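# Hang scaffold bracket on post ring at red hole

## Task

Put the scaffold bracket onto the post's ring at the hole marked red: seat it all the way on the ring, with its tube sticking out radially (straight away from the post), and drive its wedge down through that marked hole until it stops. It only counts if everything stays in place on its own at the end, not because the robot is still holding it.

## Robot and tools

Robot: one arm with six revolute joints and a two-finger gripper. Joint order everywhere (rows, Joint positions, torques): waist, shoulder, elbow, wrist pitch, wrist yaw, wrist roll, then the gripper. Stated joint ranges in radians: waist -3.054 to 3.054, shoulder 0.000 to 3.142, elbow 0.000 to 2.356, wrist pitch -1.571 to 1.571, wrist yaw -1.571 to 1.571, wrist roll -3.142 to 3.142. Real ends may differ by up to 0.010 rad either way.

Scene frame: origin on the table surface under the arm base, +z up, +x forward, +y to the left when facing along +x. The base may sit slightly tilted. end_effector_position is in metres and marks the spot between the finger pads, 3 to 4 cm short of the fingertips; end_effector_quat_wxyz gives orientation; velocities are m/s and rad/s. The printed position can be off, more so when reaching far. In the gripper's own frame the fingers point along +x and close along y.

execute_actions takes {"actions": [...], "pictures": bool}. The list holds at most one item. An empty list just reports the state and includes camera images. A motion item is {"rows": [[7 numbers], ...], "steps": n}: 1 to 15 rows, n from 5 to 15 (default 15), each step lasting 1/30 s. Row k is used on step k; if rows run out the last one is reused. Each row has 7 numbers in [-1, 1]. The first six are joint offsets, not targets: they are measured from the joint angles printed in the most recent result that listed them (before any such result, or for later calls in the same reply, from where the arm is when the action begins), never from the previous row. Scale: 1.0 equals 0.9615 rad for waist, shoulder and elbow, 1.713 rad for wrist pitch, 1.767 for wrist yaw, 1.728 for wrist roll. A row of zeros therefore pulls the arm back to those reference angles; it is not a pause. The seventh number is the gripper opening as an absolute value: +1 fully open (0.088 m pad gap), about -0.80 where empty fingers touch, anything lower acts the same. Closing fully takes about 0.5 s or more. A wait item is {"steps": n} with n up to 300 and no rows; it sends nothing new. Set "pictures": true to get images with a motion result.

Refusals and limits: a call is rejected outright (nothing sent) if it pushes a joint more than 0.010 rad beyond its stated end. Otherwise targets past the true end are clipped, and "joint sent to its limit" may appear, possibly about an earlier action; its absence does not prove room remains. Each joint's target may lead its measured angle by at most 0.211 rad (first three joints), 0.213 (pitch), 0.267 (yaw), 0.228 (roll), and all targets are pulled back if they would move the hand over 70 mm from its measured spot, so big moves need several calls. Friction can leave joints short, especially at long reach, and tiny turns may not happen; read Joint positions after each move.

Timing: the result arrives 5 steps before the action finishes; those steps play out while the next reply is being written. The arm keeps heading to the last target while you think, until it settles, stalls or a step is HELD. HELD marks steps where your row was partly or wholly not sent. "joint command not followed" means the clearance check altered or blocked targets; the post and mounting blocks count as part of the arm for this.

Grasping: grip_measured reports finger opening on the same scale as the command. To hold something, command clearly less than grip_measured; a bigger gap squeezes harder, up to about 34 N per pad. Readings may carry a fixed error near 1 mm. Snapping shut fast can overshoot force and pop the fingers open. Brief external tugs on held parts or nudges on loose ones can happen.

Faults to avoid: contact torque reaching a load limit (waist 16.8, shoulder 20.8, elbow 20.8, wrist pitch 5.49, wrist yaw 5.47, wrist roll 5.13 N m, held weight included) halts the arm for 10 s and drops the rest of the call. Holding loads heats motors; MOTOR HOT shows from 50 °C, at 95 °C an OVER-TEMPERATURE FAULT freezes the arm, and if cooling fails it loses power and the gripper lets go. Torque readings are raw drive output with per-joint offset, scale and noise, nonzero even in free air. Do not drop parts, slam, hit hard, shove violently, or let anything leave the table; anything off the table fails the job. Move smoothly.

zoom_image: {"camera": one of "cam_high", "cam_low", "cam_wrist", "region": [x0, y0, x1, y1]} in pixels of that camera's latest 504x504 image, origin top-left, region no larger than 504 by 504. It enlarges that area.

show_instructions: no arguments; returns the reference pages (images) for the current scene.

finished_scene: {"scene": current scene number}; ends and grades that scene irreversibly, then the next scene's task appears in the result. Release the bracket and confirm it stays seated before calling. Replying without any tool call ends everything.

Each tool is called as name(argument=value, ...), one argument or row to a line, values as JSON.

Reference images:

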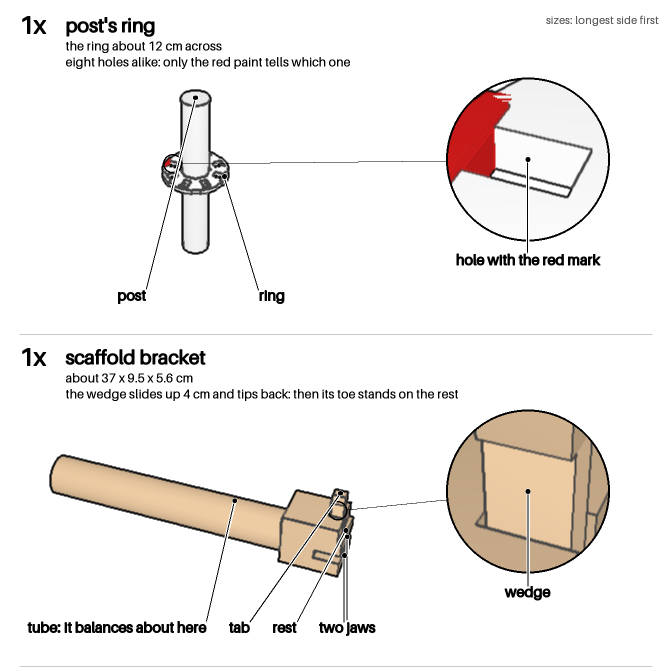

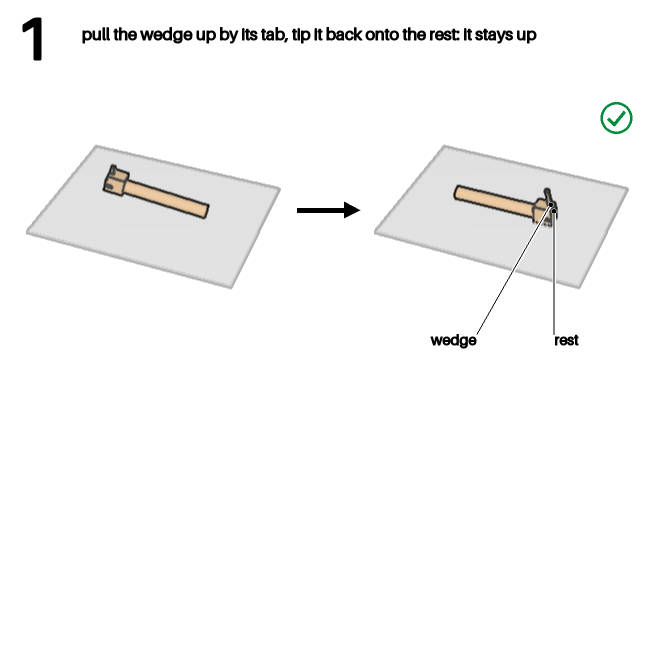

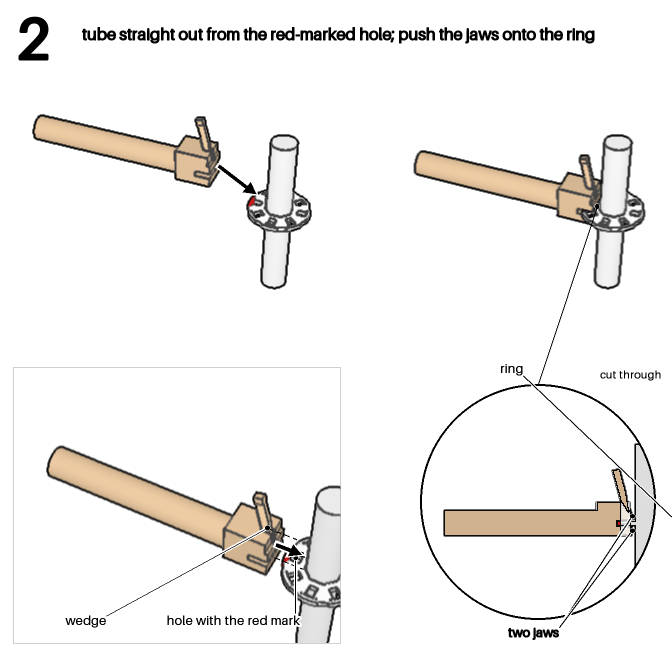

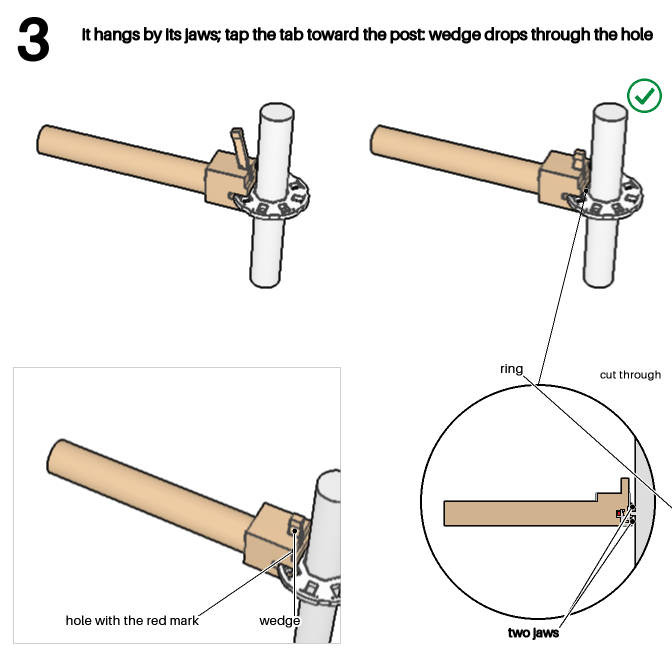

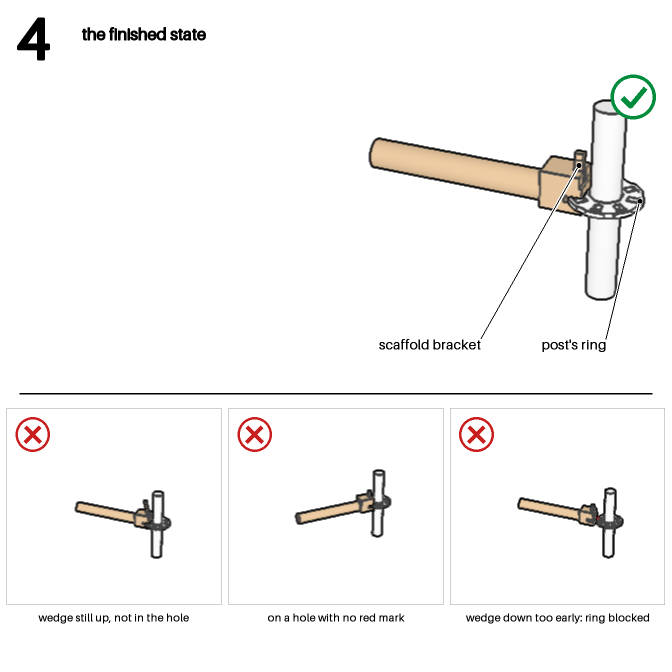

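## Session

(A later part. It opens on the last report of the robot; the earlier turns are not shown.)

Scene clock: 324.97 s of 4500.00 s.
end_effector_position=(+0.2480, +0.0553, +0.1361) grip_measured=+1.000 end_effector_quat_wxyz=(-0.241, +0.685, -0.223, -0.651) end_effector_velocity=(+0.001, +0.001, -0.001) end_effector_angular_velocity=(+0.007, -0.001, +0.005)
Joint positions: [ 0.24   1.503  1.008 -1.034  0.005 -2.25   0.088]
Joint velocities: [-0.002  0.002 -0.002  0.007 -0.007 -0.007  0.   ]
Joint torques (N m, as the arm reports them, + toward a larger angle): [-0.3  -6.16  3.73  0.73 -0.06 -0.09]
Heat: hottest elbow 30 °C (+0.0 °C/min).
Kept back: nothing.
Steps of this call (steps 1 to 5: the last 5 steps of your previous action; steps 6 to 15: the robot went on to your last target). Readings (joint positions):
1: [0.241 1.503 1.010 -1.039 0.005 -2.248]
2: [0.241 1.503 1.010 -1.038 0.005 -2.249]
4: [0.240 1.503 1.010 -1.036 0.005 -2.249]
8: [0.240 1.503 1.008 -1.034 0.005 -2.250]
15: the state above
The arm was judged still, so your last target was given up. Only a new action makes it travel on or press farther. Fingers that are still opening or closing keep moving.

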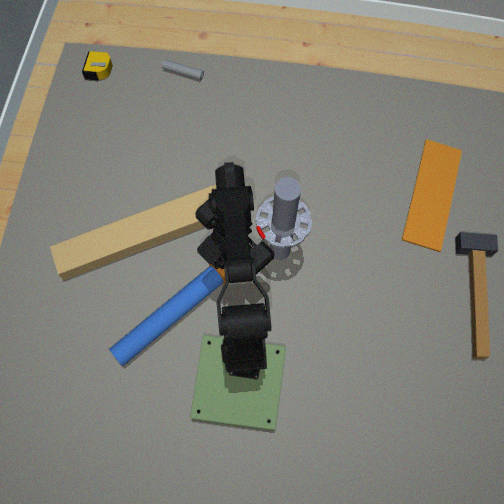

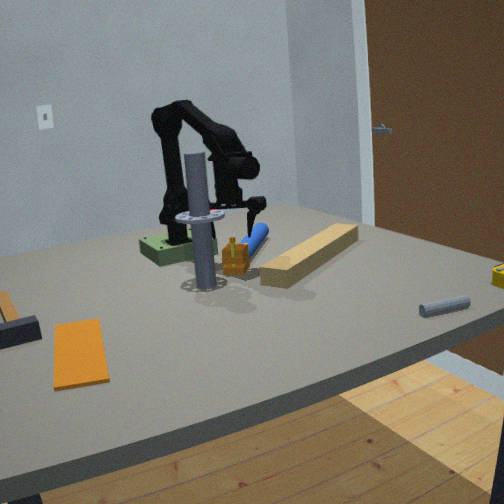

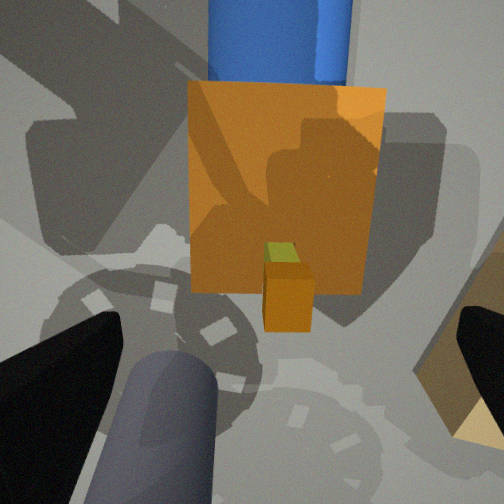

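execute_actions(
  actions=[
    {"rows": [[0,0.004,-0.016,0.011,0,0,0.6],[0,0.008,-0.032,0.022,0,0,0.3],[0,0.013,-0.047,0.033,0,0,0.0]], "steps": 15},
  ],
)

execute_actions(
  actions=[
    {"steps": 15},
  ],
  pictures=true,
)

zoom_image(
  camera="cam_low",
  region=[170, 170, 300, 290],
)

Scene clock: 325.63 s of 4500.00 s.
end_effector_position=(+0.2489, +0.0556, +0.1266) grip_measured=+0.041 end_effector_quat_wxyz=(-0.243, +0.688, -0.221, -0.647) end_effector_velocity=(+0.002, +0.002, -0.001) end_effector_angular_velocity=(+0.011, -0.015, -0.004)
Joint positions: [ 0.24   1.508  0.972 -0.983  0.005 -2.25   0.041]
Joint velocities: [ 0.002 -0.002 -0.007  0.022 -0.007  0.007 -0.009]
Joint torques (N m, as the arm reports them, + toward a larger angle): [-0.02 -4.69  3.71  0.76 -0.12 -0.01]
Heat: hottest elbow 30 °C (+0.0 °C/min).
Steps of this call (steps 1 to 10: nothing new was sent; steps 11 to 20: the first 10 steps of this action). Readings (joint positions):
11: [0.240 1.503 1.006 -1.031 0.005 -2.250]
12: [0.240 1.503 1.003 -1.022 0.005 -2.250]
14: [0.240 1.503 0.990 -1.000 0.005 -2.250]
18: [0.240 1.507 0.974 -0.986 0.005 -2.250]
20: the state above

Scene clock: 326.13 s of 4500.00 s.
end_effector_position=(+0.2495, +0.0557, +0.1265) grip_measured=+0.001 end_effector_quat_wxyz=(-0.244, +0.689, -0.220, -0.647) end_effector_velocity=(-0.005, -0.002, -0.000) end_effector_angular_velocity=(+0.002, +0.023, +0.001)
Joint positions: [ 0.24   1.508  0.972 -0.98   0.005 -2.25   0.039]
Joint velocities: [-0.007 -0.002 -0.002 -0.022 -0.007 -0.007 -0.   ]
Joint torques (N m, as the arm reports them, + toward a larger angle): [-0.04 -4.68  3.66  0.74 -0.13 -0.01]
Heat: hottest elbow 30 °C (+0.0 °C/min).
Kept back: nothing.
Steps of this call (steps 1 to 5: the last 5 steps of your previous action; steps 6 to 15: the robot went on to your last target). Readings (joint positions):
1: [0.240 1.508 0.972 -0.982 0.005 -2.250]
2: [0.240 1.508 0.972 -0.982 0.005 -2.250]
4: [0.240 1.508 0.972 -0.981 0.005 -2.250]
8: [0.240 1.508 0.972 -0.980 0.005 -2.250]
15: the state above
The arm was judged still, so your last target was given up. Only a new action makes it travel on or press farther. Fingers that are still opening or closing keep moving.

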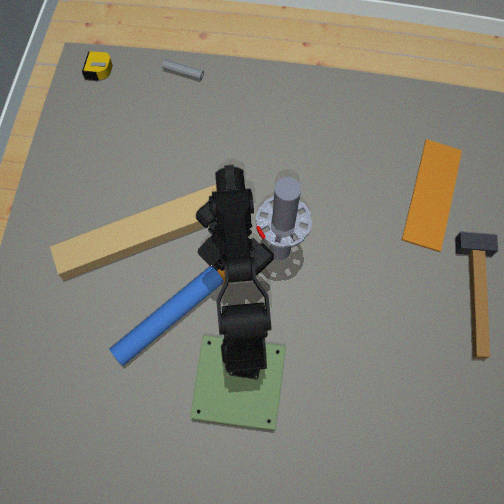

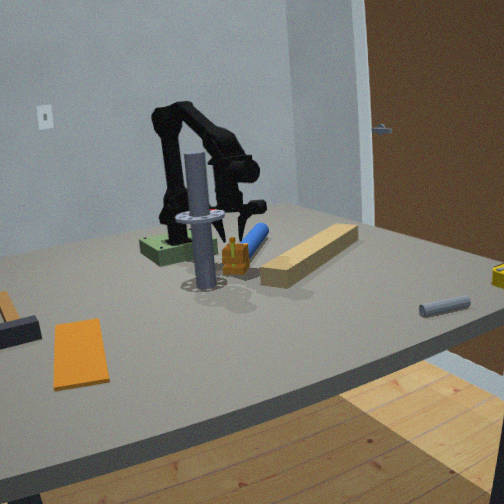

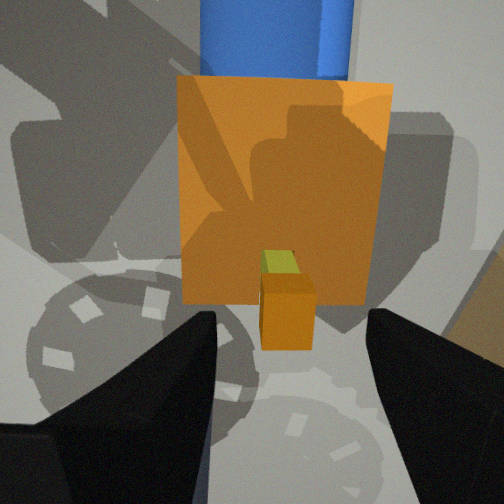

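Region (170, 170, 300, 290) of cam_low's 504x504 image, scaled by 3.877, with more detail than that image has; it fills the top 465 rows of this view, and the rest is white.

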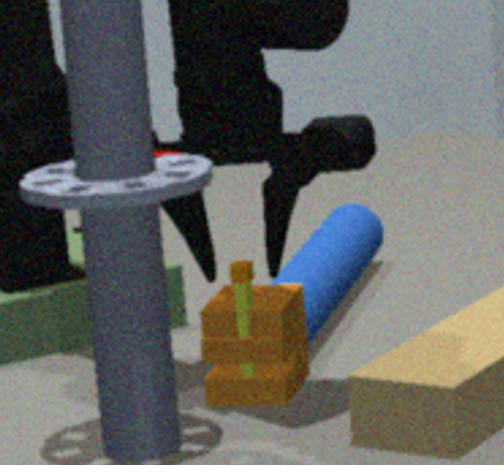

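execute_actions(
  actions=[
    {"rows": [[0,0.003,-0.012,0.008,0,0,0],[0,0.006,-0.024,0.016,0,0,0],[0,0.009,-0.034,0.024,0,0,0]], "steps": 12},
  ],
)

execute_actions(
  actions=[
    {"steps": 12},
  ],
  pictures=true,
)

zoom_image(
  camera="cam_low",
  region=[170, 170, 300, 290],
)

Scene clock: 326.67 s of 4500.00 s.
end_effector_position=(+0.2502, +0.0559, +0.1214) grip_measured=+0.000 end_effector_quat_wxyz=(-0.246, +0.691, -0.218, -0.643) end_effector_velocity=(-0.009, -0.004, -0.016) end_effector_angular_velocity=(-0.012, +0.025, -0.010)
Joint positions: [ 0.24   1.508  0.951 -0.948  0.005 -2.25   0.039]
Joint velocities: [-0.002  0.002 -0.061  0.037  0.007  0.007 -0.   ]
Joint torques (N m, as the arm reports them, + toward a larger angle): [-0.05 -4.66  3.88  0.8  -0.13 -0.03]
Heat: hottest elbow 30 °C (+0.0 °C/min).
Steps of this call (steps 1 to 9: nothing new was sent; steps 10 to 16: the first 7 steps of this action). Readings (joint positions):
10: [0.240 1.508 0.971 -0.978 0.005 -2.250]
11: [0.240 1.508 0.969 -0.972 0.005 -2.250]
13: [0.240 1.508 0.961 -0.956 0.005 -2.250]
16: the state above

Scene clock: 327.07 s of 4500.00 s.
end_effector_position=(+0.2508, +0.0560, +0.1208) grip_measured=+0.000 end_effector_quat_wxyz=(-0.246, +0.692, -0.217, -0.642) end_effector_velocity=(-0.003, +0.001, -0.000) end_effector_angular_velocity=(+0.004, +0.008, +0.025)
Joint positions: [ 0.24   1.508  0.948 -0.942  0.005 -2.25   0.039]
Joint velocities: [ 0.002 -0.002 -0.002 -0.007 -0.007 -0.022 -0.   ]
Joint torques (N m, as the arm reports them, + toward a larger angle): [-0.03 -4.66  3.63  0.79 -0.11 -0.02]
Heat: hottest elbow 30 °C (+0.0 °C/min).
Kept back: nothing.
Steps of this call (steps 1 to 5: the last 5 steps of your previous action; steps 6 to 12: the robot went on to your last target). Readings (joint positions):
1: [0.240 1.508 0.949 -0.946 0.005 -2.250]
2: [0.240 1.508 0.949 -0.945 0.005 -2.250]
4: [0.240 1.508 0.948 -0.943 0.005 -2.250]
8: [0.240 1.508 0.948 -0.942 0.005 -2.250]
12: the state above

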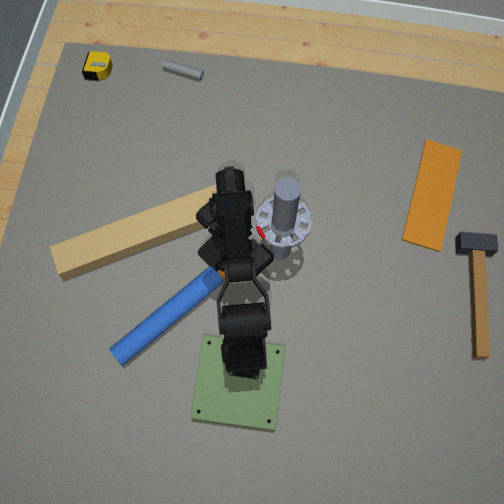

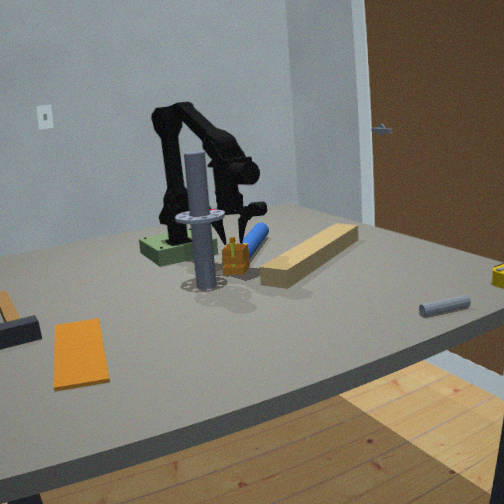

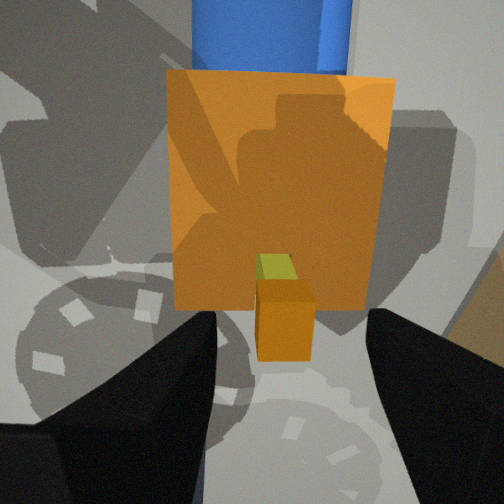

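Region (170, 170, 300, 290) of cam_low's 504x504 image, scaled by 3.877, with more detail than that image has; it fills the top 465 rows of this view, and the rest is white.

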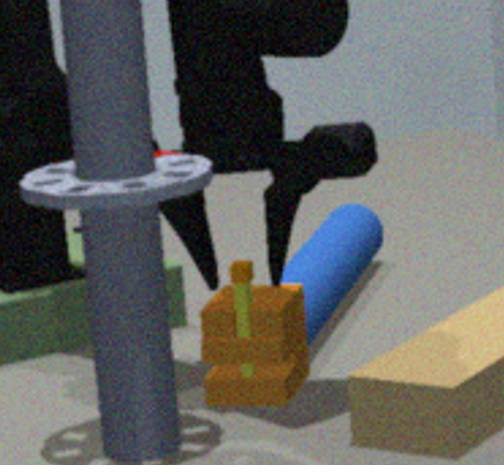

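execute_actions(
  actions=[
    {"rows": [[0.013,-0.008,-0.014,0.003,0,0.007,0],[0.026,-0.016,-0.028,0.006,0,0.014,0],[0.039,-0.025,-0.042,0.01,0,0.022,0]], "steps": 12},
  ],
)

execute_actions(
  actions=[
    {"steps": 12},
  ],
  pictures=true,
)

zoom_image(
  camera="cam_low",
  region=[170, 170, 300, 290],
)

Scene clock: 327.90 s of 4500.00 s.
end_effector_position=(+0.2437, +0.0624, +0.1169) grip_measured=+0.000 end_effector_quat_wxyz=(-0.246, +0.691, -0.217, -0.644) end_effector_velocity=(-0.015, +0.012, -0.009) end_effector_angular_velocity=(+0.012, +0.000, -0.009)
Joint positions: [ 0.271  1.495  0.92  -0.931  0.005 -2.22   0.039]
Joint velocities: [ 0.056 -0.037 -0.071  0.037 -0.007  0.066  0.   ]
Joint torques (N m, as the arm reports them, + toward a larger angle): [ 0.14 -6.29  3.86  0.84 -0.12  0.05]
Heat: hottest elbow 30 °C (+0.0 °C/min).
Steps of this call (steps 1 to 15: the robot went on to your last target; steps 16 to 18: nothing new was sent; steps 19 to 25: the first 7 steps of this action). Readings (joint positions):
19: [0.240 1.508 0.948 -0.941 0.005 -2.249]
20: [0.244 1.508 0.945 -0.938 0.005 -2.244]
22: [0.258 1.501 0.933 -0.932 0.005 -2.230]
25: the state above

Scene clock: 328.30 s of 4500.00 s.
end_effector_position=(+0.2435, +0.0632, +0.1172) grip_measured=+0.000 end_effector_quat_wxyz=(-0.248, +0.692, -0.217, -0.642) end_effector_velocity=(-0.002, -0.000, -0.000) end_effector_angular_velocity=(+0.005, +0.009, +0.005)
Joint positions: [ 0.274  1.491  0.917 -0.927  0.005 -2.214  0.039]
Joint velocities: [-0.002 -0.002 -0.002 -0.007 -0.007 -0.007 -0.   ]
Joint torques (N m, as the arm reports them, + toward a larger angle): [ 0.29 -6.35  3.66  0.79 -0.13  0.05]
Heat: hottest elbow 30 °C (+0.0 °C/min).
Kept back: nothing.
Steps of this call (steps 1 to 5: the last 5 steps of your previous action; steps 6 to 12: the robot went on to your last target). Readings (joint positions):
1: [0.273 1.495 0.919 -0.930 0.005 -2.218]
2: [0.273 1.494 0.918 -0.929 0.005 -2.217]
4: [0.274 1.492 0.918 -0.928 0.005 -2.216]
8: [0.274 1.491 0.918 -0.928 0.005 -2.214]
12: the state above

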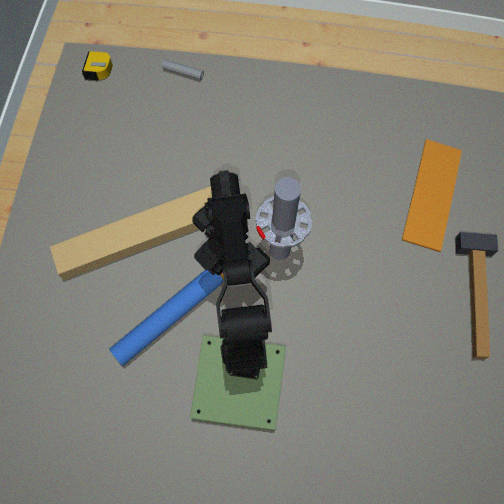

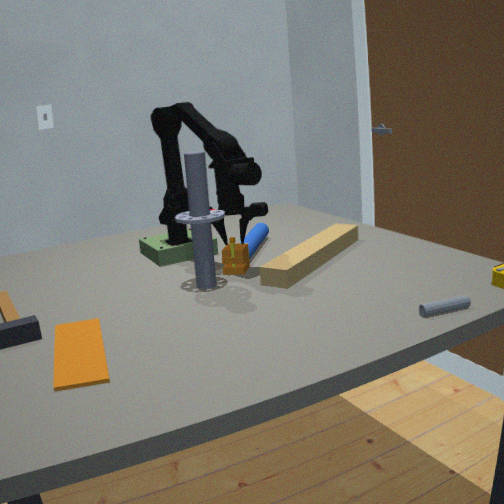

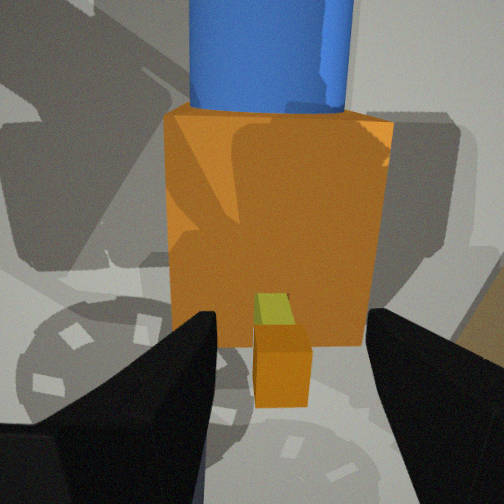

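Region (170, 170, 300, 290) of cam_low's 504x504 image, scaled by 3.877, with more detail than that image has; it fills the top 465 rows of this view, and the rest is white.

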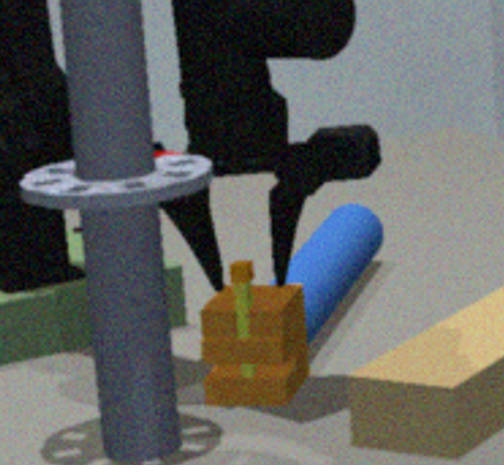

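Close on tab.

execute_actions(
  actions=[
    {"rows": [[0,0,0,0,0,0,-0.2],[0,0,0,0,0,0,-0.4],[0,0,0,0,0,0,-0.6],[0,0,0,0,0,0,-0.8],[0,0,0,0,0,0,-1]], "steps": 15},
  ],
)

execute_actions(
  actions=[
    {"steps": 8},
  ],
)

Scene clock: 328.77 s of 4500.00 s.
end_effector_position=(+0.2433, +0.0632, +0.1172) grip_measured=-0.542 end_effector_quat_wxyz=(-0.248, +0.692, -0.218, -0.642) end_effector_velocity=(-0.002, -0.000, -0.001) end_effector_angular_velocity=(+0.005, +0.014, -0.009)
Joint positions: [ 0.274  1.491  0.917 -0.928  0.005 -2.212  0.012]
Joint velocities: [-0.002  0.002 -0.002 -0.007 -0.007  0.007 -0.   ]
Joint torques (N m, as the arm reports them, + toward a larger angle): [ 0.02 -5.39  4.44  0.63 -0.11 -0.07]
Heat: hottest elbow 30 °C (+0.0 °C/min).
Steps of this call (steps 1 to 4: the robot went on to your last target; steps 5 to 14: the first 10 steps of this action). Readings (joint positions):
5: [0.274 1.491 0.917 -0.927 0.005 -2.214]
6: [0.274 1.491 0.917 -0.927 0.005 -2.214]
8: [0.274 1.491 0.917 -0.927 0.005 -2.214]
12: [0.274 1.491 0.917 -0.928 0.005 -2.212]
14: the state above

Scene clock: 329.03 s of 4500.00 s.
end_effector_position=(+0.2433, +0.0632, +0.1172) grip_measured=-0.542 end_effector_quat_wxyz=(-0.248, +0.692, -0.218, -0.642) end_effector_velocity=(-0.002, -0.002, +0.001) end_effector_angular_velocity=(-0.008, +0.000, +0.004)
Joint positions: [ 0.274  1.491  0.917 -0.929  0.005 -2.212  0.012]
Joint velocities: [-0.002 -0.007 -0.002 -0.007  0.007 -0.007 -0.   ]
Joint torques (N m, as the arm reports them, + toward a larger angle): [-0.01 -5.44  4.43  0.66 -0.12 -0.08]
Heat: hottest elbow 30 °C (+0.0 °C/min).
Kept back: nothing.
Steps of this call (steps 1 to 5: the last 5 steps of your previous action; steps 6 to 8: the robot went on to your last target). Readings (joint positions):
1: [0.274 1.491 0.917 -0.928 0.005 -2.212]
2: [0.274 1.491 0.917 -0.928 0.005 -2.212]
4: [0.274 1.491 0.917 -0.928 0.005 -2.212]
8: the state above

execute_actions(
  actions=[
    {"rows": [[0,-0.003,0.02,-0.008,0,0,-1],[0,-0.006,0.035,-0.016,0,0,-1],[0,-0.01,0.05,-0.025,0,0,-1],[0,-0.013,0.065,-0.033,0,0,-1],[0,-0.016,0.08,-0.042,0,0,-1],[0,-0.02,0.095,-0.05,0,0,-1],[0,-0.023,0.11,-0.06,0,0,-1],[0,-0.026,0.12,-0.068,0,0,-1]], "steps": 15},
  ],
)

execute_actions(
  actions=[
    {"steps": 15},
  ],
  pictures=true,
)

zoom_image(
  camera="cam_low",
  region=[170, 170, 300, 290],
)

Scene clock: 329.67 s of 4500.00 s.
end_effector_position=(+0.2472, +0.0642, +0.1413) grip_measured=-0.543 end_effector_quat_wxyz=(-0.248, +0.692, -0.217, -0.642) end_effector_velocity=(+0.028, +0.008, +0.080) end_effector_angular_velocity=(+0.048, -0.161, +0.020)
Joint positions: [ 0.274  1.479  1.005 -1.027  0.005 -2.212  0.012]
Joint velocities: [-0.002 -0.095  0.227 -0.154 -0.007 -0.022  0.   ]
Joint torques (N m, as the arm reports them, + toward a larger angle): [-0.02 -6.17  5.28  0.59 -0.11  0.  ]
Heat: hottest elbow 30 °C (+0.0 °C/min).
Steps of this call (steps 1 to 9: the robot went on to your last target; steps 10 to 19: the first 10 steps of this action). Readings (joint positions):
10: [0.274 1.491 0.918 -0.929 0.005 -2.212]
11: [0.274 1.491 0.922 -0.933 0.005 -2.212]
13: [0.274 1.491 0.938 -0.955 0.005 -2.212]
17: [0.274 1.485 0.986 -1.009 0.005 -2.212]
19: the state above

Scene clock: 330.17 s of 4500.00 s.
end_effector_position=(+0.2486, +0.0645, +0.1469) grip_measured=-0.543 end_effector_quat_wxyz=(-0.250, +0.694, -0.216, -0.639) end_effector_velocity=(-0.006, +0.001, -0.001) end_effector_angular_velocity=(+0.015, +0.027, +0.007)
Joint positions: [ 0.274  1.474  1.023 -1.042  0.005 -2.212  0.012]
Joint velocities: [-0.002 -0.002 -0.002 -0.022 -0.022 -0.007 -0.   ]
Joint torques (N m, as the arm reports them, + toward a larger angle): [-0.07 -6.42  5.51  0.44 -0.15  0.  ]
Heat: hottest elbow 30 °C (+0.0 °C/min).
Kept back: nothing.
Steps of this call (steps 1 to 5: the last 5 steps of your previous action; steps 6 to 15: the robot went on to your last target). Readings (joint positions):
1: [0.274 1.476 1.012 -1.031 0.005 -2.212]
2: [0.274 1.475 1.016 -1.034 0.005 -2.212]
4: [0.274 1.474 1.020 -1.038 0.005 -2.212]
8: [0.274 1.474 1.023 -1.041 0.005 -2.212]
15: the state above

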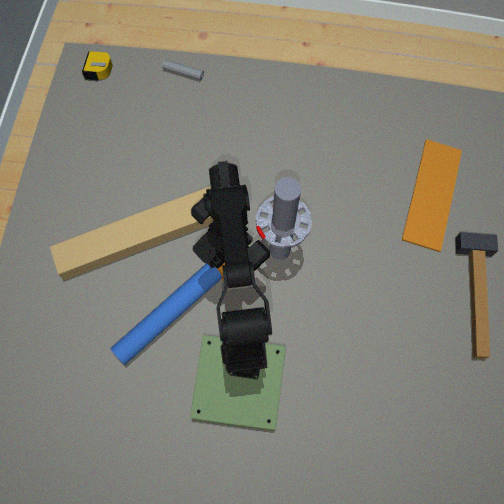

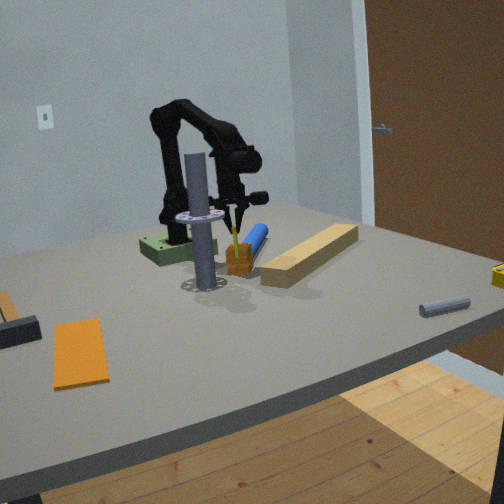

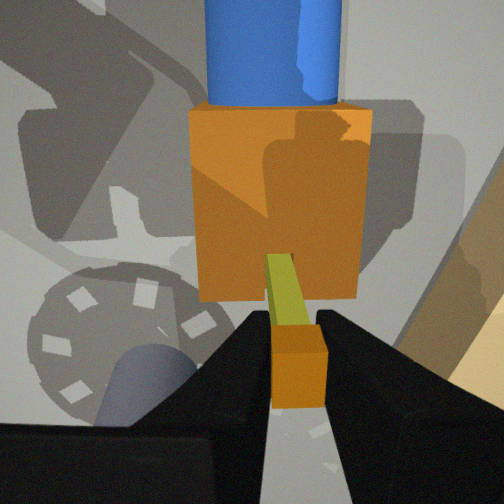

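Region (170, 170, 300, 290) of cam_low's 504x504 image, scaled by 3.877, with more detail than that image has; it fills the top 465 rows of this view, and the rest is white.

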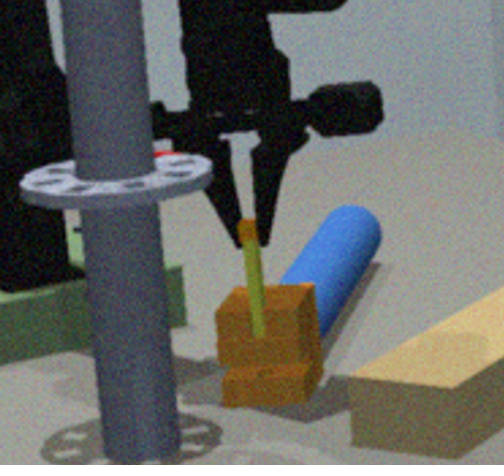

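execute_actions(
  actions=[
    {"rows": [[0,-0.003,0.012,-0.006,0,0,-1],[0.006,-0.008,0.016,-0.01,0,0.003,-1],[0.012,-0.013,0.012,-0.01,0,0.007,-1],[0.02,-0.018,0.006,-0.011,0,0.011,-1],[0.028,-0.023,0,-0.011,0,0.015,-1],[0.035,-0.028,-0.006,-0.012,0,0.019,-1],[0.043,-0.033,-0.012,-0.012,0,0.024,-1],[0.05,-0.038,-0.018,-0.012,0,0.028,-1]], "steps": 15},
  ],
)

execute_actions(
  actions=[
    {"steps": 15},
  ],
  pictures=true,
)

zoom_image(
  camera="cam_low",
  region=[170, 170, 300, 290],
)

Scene clock: 330.93 s of 4500.00 s.
end_effector_position=(+0.2419, +0.0720, +0.1512) grip_measured=-0.543 end_effector_quat_wxyz=(-0.251, +0.695, -0.215, -0.638) end_effector_velocity=(-0.025, +0.022, +0.006) end_effector_angular_velocity=(+0.003, -0.013, +0.034)
Joint positions: [ 0.311  1.451  1.02  -1.059  0.008 -2.175  0.012]
Joint velocities: [ 0.115 -0.085 -0.051 -0.022  0.007  0.081 -0.   ]
Joint torques (N m, as the arm reports them, + toward a larger angle): [ 0.11 -6.11  3.85  0.42 -0.23  0.07]
Heat: hottest elbow 30 °C (+0.0 °C/min).
Steps of this call (steps 1 to 13: the robot went on to your last target; steps 14 to 23: the first 10 steps of this action). Readings (joint positions):
14: [0.274 1.474 1.024 -1.043 0.005 -2.212]
15: [0.274 1.474 1.025 -1.045 0.005 -2.212]
17: [0.277 1.472 1.026 -1.050 0.007 -2.208]
21: [0.300 1.458 1.024 -1.058 0.008 -2.185]
23: the state above

Scene clock: 331.43 s of 4500.00 s.
end_effector_position=(+0.2400, +0.0731, +0.1510) grip_measured=-0.544 end_effector_quat_wxyz=(-0.251, +0.695, -0.216, -0.639) end_effector_velocity=(-0.006, -0.000, -0.001) end_effector_angular_velocity=(+0.014, +0.027, +0.002)
Joint positions: [ 0.318  1.445  1.014 -1.059  0.008 -2.167  0.012]
Joint velocities: [-0.007 -0.002 -0.002 -0.022 -0.022 -0.007 -0.   ]
Joint torques (N m, as the arm reports them, + toward a larger angle): [ 0.4  -6.31  3.88  0.34 -0.23  0.08]
Heat: hottest elbow 30 °C (+0.0 °C/min).
Kept back: nothing.
Steps of this call (steps 1 to 5: the last 5 steps of your previous action; steps 6 to 15: the robot went on to your last target). Readings (joint positions):
1: [0.314 1.448 1.018 -1.059 0.008 -2.173]
2: [0.316 1.447 1.018 -1.059 0.008 -2.171]
4: [0.317 1.446 1.016 -1.059 0.008 -2.169]
8: [0.318 1.446 1.015 -1.059 0.008 -2.167]
15: the state above
The arm was judged still, so your last target was given up. Only a new action makes it travel on or press farther. Fingers that are still opening or closing keep moving.

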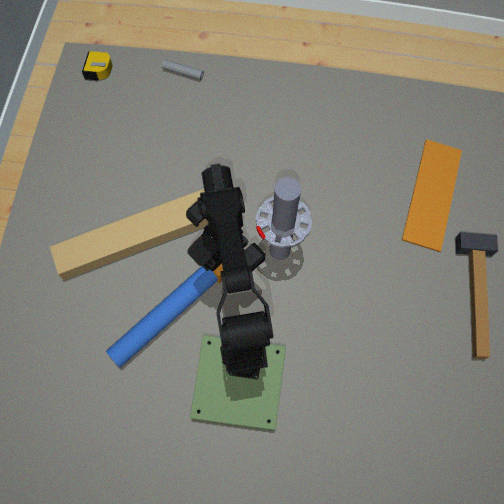

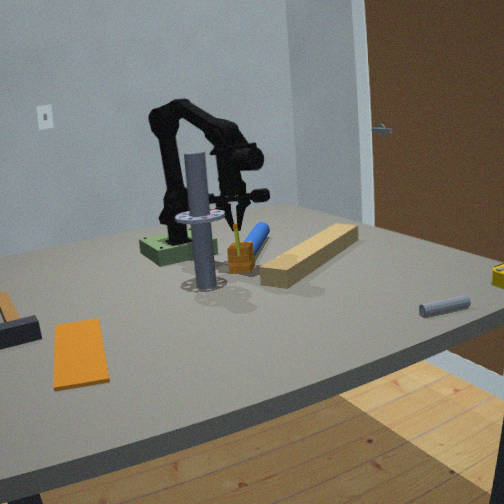

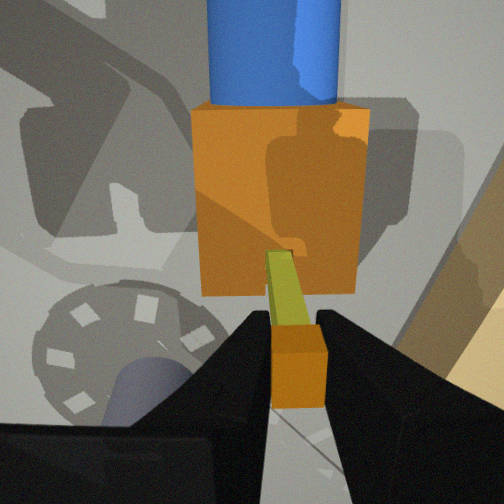

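Region (170, 170, 300, 290) of cam_low's 504x504 image, scaled by 3.877, with more detail than that image has; it fills the top 465 rows of this view, and the rest is white.

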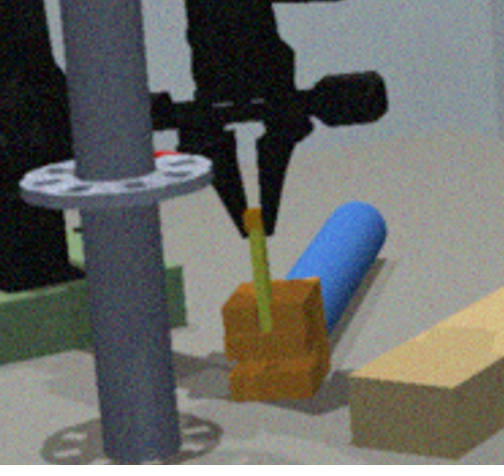

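execute_actions(
  actions=[
    {"rows": [[0,0.002,-0.006,0.004,0,0,-0.8],[0,0.004,-0.012,0.008,0,0,-0.7],[0,0.005,-0.018,0.013,0,0,-0.63],[0.006,0.0,-0.024,0.013,0,0.003,-0.63],[0.012,-0.005,-0.03,0.013,0,0.007,-0.63],[0.02,-0.01,-0.036,0.013,0,0.011,-0.63],[0.028,-0.015,-0.042,0.013,0,0.015,-0.63],[0.035,-0.02,-0.047,0.013,0,0.019,-0.63],[0.043,-0.025,-0.052,0.013,0,0.024,-0.63],[0.05,-0.03,-0.056,0.013,0,0.028,-0.63]], "steps": 15},
  ],
)

execute_actions(
  actions=[
    {"steps": 15},
  ],
  pictures=true,
)

zoom_image(
  camera="cam_low",
  region=[170, 170, 300, 290],
)

Scene clock: 332.37 s of 4500.00 s.
end_effector_position=(+0.2341, +0.0775, +0.1447) grip_measured=-0.544 end_effector_quat_wxyz=(-0.252, +0.693, -0.218, -0.639) end_effector_velocity=(-0.059, +0.035, -0.013) end_effector_angular_velocity=(+0.004, +0.054, +0.026)
Joint positions: [ 0.343  1.437  0.982 -1.04   0.01  -2.138  0.012]
Joint velocities: [ 0.208 -0.125 -0.154 -0.022 -0.007  0.183  0.   ]
Joint torques (N m, as the arm reports them, + toward a larger angle): [ 0.36 -6.23  3.83  0.7  -0.22  0.07]
Heat: hottest elbow 30 °C (+0.0 °C/min).
Steps of this call (steps 1 to 18: nothing new was sent; steps 19 to 28: the first 10 steps of this action). Readings (joint positions):
19: [0.318 1.445 1.014 -1.059 0.008 -2.167]
20: [0.318 1.445 1.014 -1.059 0.008 -2.167]
22: [0.318 1.445 1.009 -1.053 0.008 -2.167]
26: [0.330 1.443 0.992 -1.040 0.010 -2.151]
28: the state above

Scene clock: 332.87 s of 4500.00 s.
end_effector_position=(+0.2295, +0.0807, +0.1439) grip_measured=-0.544 end_effector_quat_wxyz=(-0.251, +0.693, -0.217, -0.640) end_effector_velocity=(-0.001, +0.001, -0.000) end_effector_angular_velocity=(+0.007, -0.005, +0.025)
Joint positions: [ 0.362  1.425  0.969 -1.039  0.011 -2.122  0.012]
Joint velocities: [ 0.002 -0.007 -0.007  0.007 -0.007 -0.022 -0.   ]
Joint torques (N m, as the arm reports them, + toward a larger angle): [ 0.42 -6.09  3.93  0.77 -0.24  0.08]
Heat: hottest elbow 30 °C (+0.0 °C/min).
Kept back: nothing.
Steps of this call (steps 1 to 5: the last 5 steps of your previous action; steps 6 to 15: the robot went on to your last target). Readings (joint positions):
1: [0.350 1.433 0.978 -1.040 0.010 -2.133]
2: [0.355 1.430 0.974 -1.040 0.010 -2.130]
4: [0.360 1.427 0.971 -1.040 0.010 -2.126]
8: [0.361 1.425 0.970 -1.040 0.011 -2.123]
15: the state above

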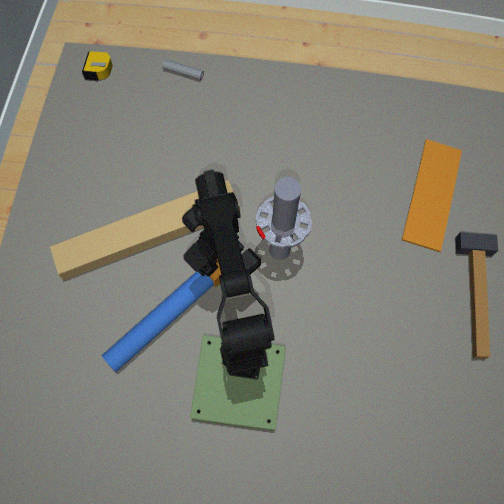

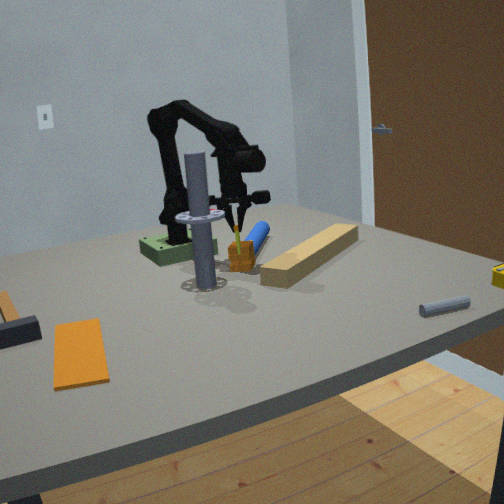

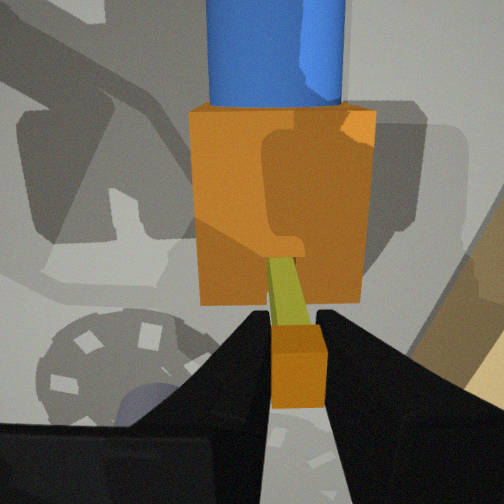

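Region (170, 170, 300, 290) of cam_low's 504x504 image, scaled by 3.877, with more detail than that image has; it fills the top 465 rows of this view, and the rest is white.

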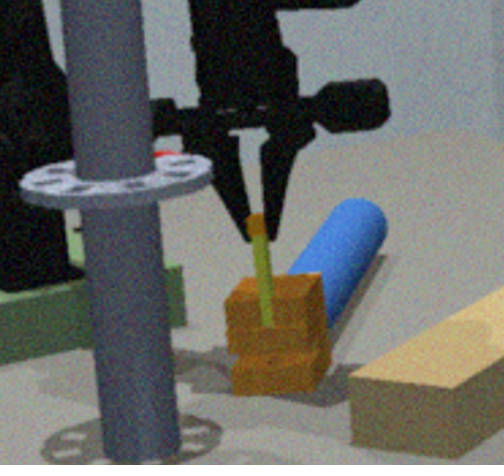

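execute_actions(
  actions=[
    {"rows": [[0,-0.003,0.02,-0.008,0,0,-0.75],[0,-0.006,0.032,-0.014,0,0,-0.75],[0,-0.009,0.044,-0.02,0,0,-0.75],[0,-0.012,0.056,-0.027,0,0,-0.75],[0,-0.015,0.068,-0.034,0,0,-0.75],[0,-0.018,0.08,-0.041,0,0,-0.75],[0,-0.021,0.09,-0.048,0,0,-0.75],[0,-0.023,0.1,-0.055,0,0,-0.75]], "steps": 15},
  ],
)

execute_actions(
  actions=[
    {"steps": 15},
  ],
  pictures=true,
)

zoom_image(
  camera="cam_low",
  region=[170, 170, 300, 290],
)

Scene clock: 333.53 s of 4500.00 s.
end_effector_position=(+0.2305, +0.0813, +0.1631) grip_measured=-0.544 end_effector_quat_wxyz=(-0.251, +0.694, -0.216, -0.640) end_effector_velocity=(+0.009, +0.004, +0.049) end_effector_angular_velocity=(+0.025, -0.051, +0.005)
Joint positions: [ 0.363  1.416  1.039 -1.117  0.01  -2.122  0.012]
Joint velocities: [-0.002 -0.032  0.164 -0.139 -0.007 -0.007  0.   ]
Joint torques (N m, as the arm reports them, + toward a larger angle): [-0.03 -6.28  5.78  0.45 -0.1  -0.01]
Heat: hottest elbow 30 °C (+0.0 °C/min).
Steps of this call (steps 1 to 10: the robot went on to your last target; steps 11 to 20: the first 10 steps of this action). Readings (joint positions):
11: [0.363 1.425 0.969 -1.039 0.011 -2.122]
12: [0.363 1.425 0.972 -1.042 0.011 -2.122]
14: [0.363 1.425 0.986 -1.059 0.011 -2.121]
18: [0.363 1.419 1.025 -1.105 0.010 -2.122]
20: the state above

Scene clock: 334.03 s of 4500.00 s.
end_effector_position=(+0.2307, +0.0814, +0.1667) grip_measured=-0.544 end_effector_quat_wxyz=(-0.251, +0.694, -0.216, -0.639) end_effector_velocity=(-0.005, -0.001, -0.001) end_effector_angular_velocity=(-0.001, +0.023, +0.006)
Joint positions: [ 0.363  1.414  1.051 -1.13   0.01  -2.122  0.012]
Joint velocities: [-0.002 -0.002 -0.002 -0.022 -0.007 -0.007 -0.   ]
Joint torques (N m, as the arm reports them, + toward a larger angle): [-0.13 -6.48  5.92  0.37 -0.12 -0.03]
Heat: hottest elbow 30 °C (+0.0 °C/min).
Kept back: nothing.
Steps of this call (steps 1 to 5: the last 5 steps of your previous action; steps 6 to 15: the robot went on to your last target). Readings (joint positions):
1: [0.363 1.415 1.043 -1.120 0.010 -2.122]
2: [0.363 1.414 1.046 -1.123 0.010 -2.122]
4: [0.363 1.414 1.049 -1.126 0.010 -2.122]
8: [0.363 1.414 1.051 -1.129 0.010 -2.122]
15: the state above

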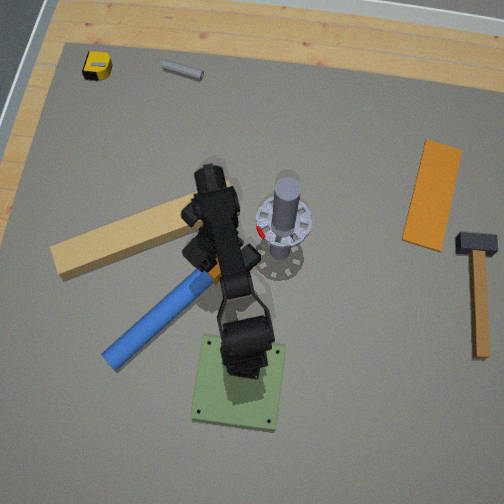

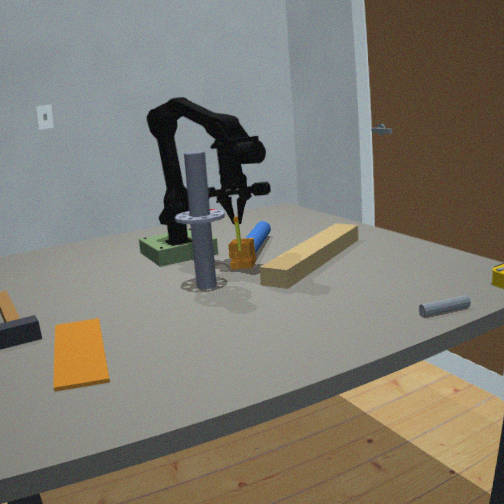

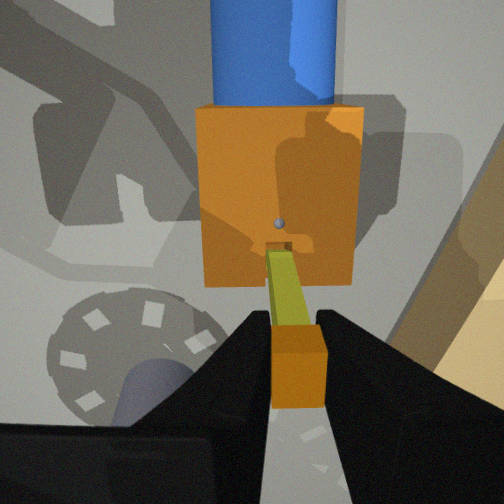

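Region (170, 170, 300, 290) of cam_low's 504x504 image, scaled by 3.877, with more detail than that image has; it fills the top 465 rows of this view, and the rest is white.

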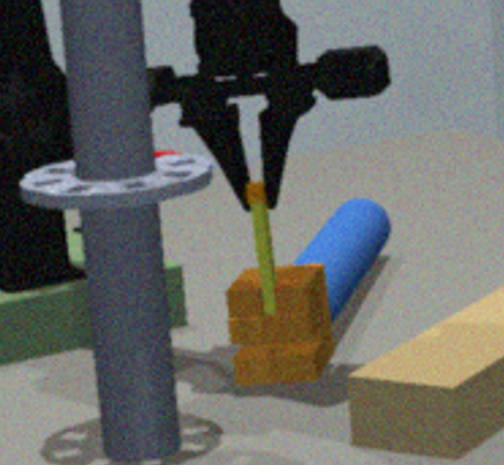

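execute_actions(
  actions=[
    {"rows": [[0,0.002,-0.007,0.004,0,0,-0.7],[0,0.004,-0.014,0.008,0,0,-0.65],[0,0.006,-0.021,0.013,0,0,-0.63],[0.006,0.001,-0.027,0.013,0,0.003,-0.63],[0.012,-0.004,-0.033,0.013,0,0.007,-0.63],[0.02,-0.009,-0.039,0.014,0,0.011,-0.63],[0.028,-0.014,-0.045,0.015,0,0.015,-0.63],[0.035,-0.019,-0.05,0.016,0,0.019,-0.63],[0.043,-0.024,-0.055,0.017,0,0.024,-0.63],[0.05,-0.029,-0.06,0.018,0,0.028,-0.63]], "steps": 15},
  ],
)

execute_actions(
  actions=[
    {"steps": 15},
  ],
  pictures=true,
)

zoom_image(
  camera="cam_low",
  region=[170, 170, 300, 290],
)

Scene clock: 334.63 s of 4500.00 s.
end_effector_position=(+0.2237, +0.0853, +0.1575) grip_measured=-0.544 end_effector_quat_wxyz=(-0.250, +0.690, -0.219, -0.643) end_effector_velocity=(-0.042, +0.032, -0.011) end_effector_angular_velocity=(-0.007, -0.017, +0.048)
Joint positions: [ 0.388  1.409  1.011 -1.108  0.011 -2.093  0.012]
Joint velocities: [ 0.203 -0.115 -0.139  0.037  0.022  0.154  0.   ]
Joint torques (N m, as the arm reports them, + toward a larger angle): [ 0.34 -6.51  4.27  0.82 -0.17  0.07]
Heat: hottest elbow 30 °C (+0.0 °C/min).
Steps of this call (steps 1 to 8: the robot went on to your last target; steps 9 to 18: the first 10 steps of this action). Readings (joint positions):
9: [0.363 1.414 1.051 -1.131 0.010 -2.122]
10: [0.363 1.414 1.051 -1.130 0.010 -2.122]
12: [0.363 1.414 1.044 -1.122 0.010 -2.122]
16: [0.375 1.413 1.023 -1.111 0.010 -2.105]
18: the state above

Scene clock: 335.13 s of 4500.00 s.
end_effector_position=(+0.2205, +0.0887, +0.1580) grip_measured=-0.544 end_effector_quat_wxyz=(-0.251, +0.692, -0.216, -0.641) end_effector_velocity=(+0.002, +0.001, +0.001) end_effector_angular_velocity=(+0.011, -0.009, +0.005)
Joint positions: [ 0.406  1.395  1.001 -1.104  0.011 -2.078  0.012]
Joint velocities: [-0.002 -0.002  0.002  0.007 -0.007 -0.007 -0.   ]
Joint torques (N m, as the arm reports them, + toward a larger angle): [ 0.36 -5.89  3.99  0.9  -0.17  0.13]
Heat: hottest elbow 30 °C (+0.0 °C/min).
Kept back: nothing.
Steps of this call (steps 1 to 5: the last 5 steps of your previous action; steps 6 to 15: the robot went on to your last target). Readings (joint positions):
1: [0.395 1.405 1.008 -1.107 0.011 -2.089]
2: [0.399 1.401 1.006 -1.107 0.011 -2.085]
4: [0.404 1.397 1.003 -1.106 0.011 -2.082]
8: [0.406 1.395 1.002 -1.104 0.011 -2.079]
15: the state above

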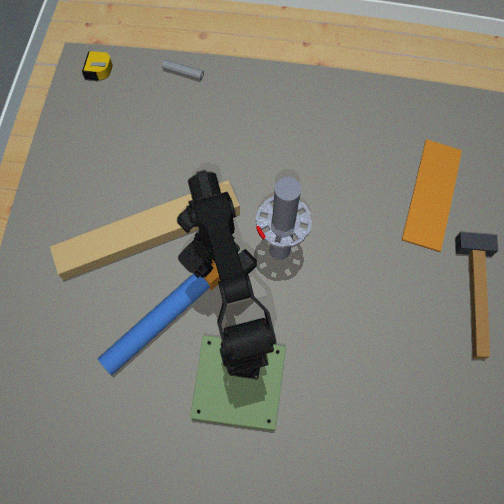

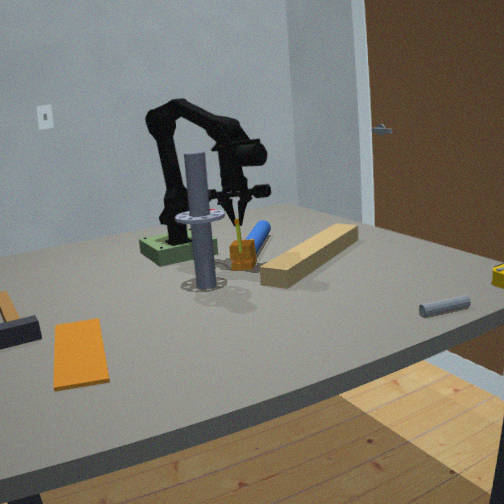

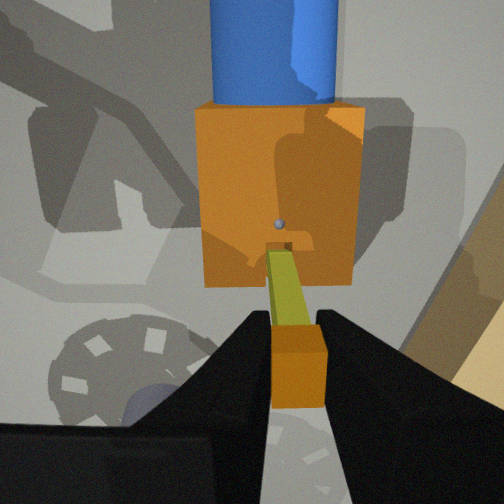

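Region (170, 170, 300, 290) of cam_low's 504x504 image, scaled by 3.877, with more detail than that image has; it fills the top 465 rows of this view, and the rest is white.

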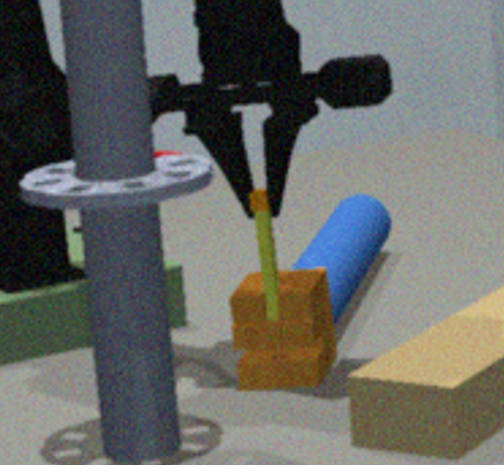

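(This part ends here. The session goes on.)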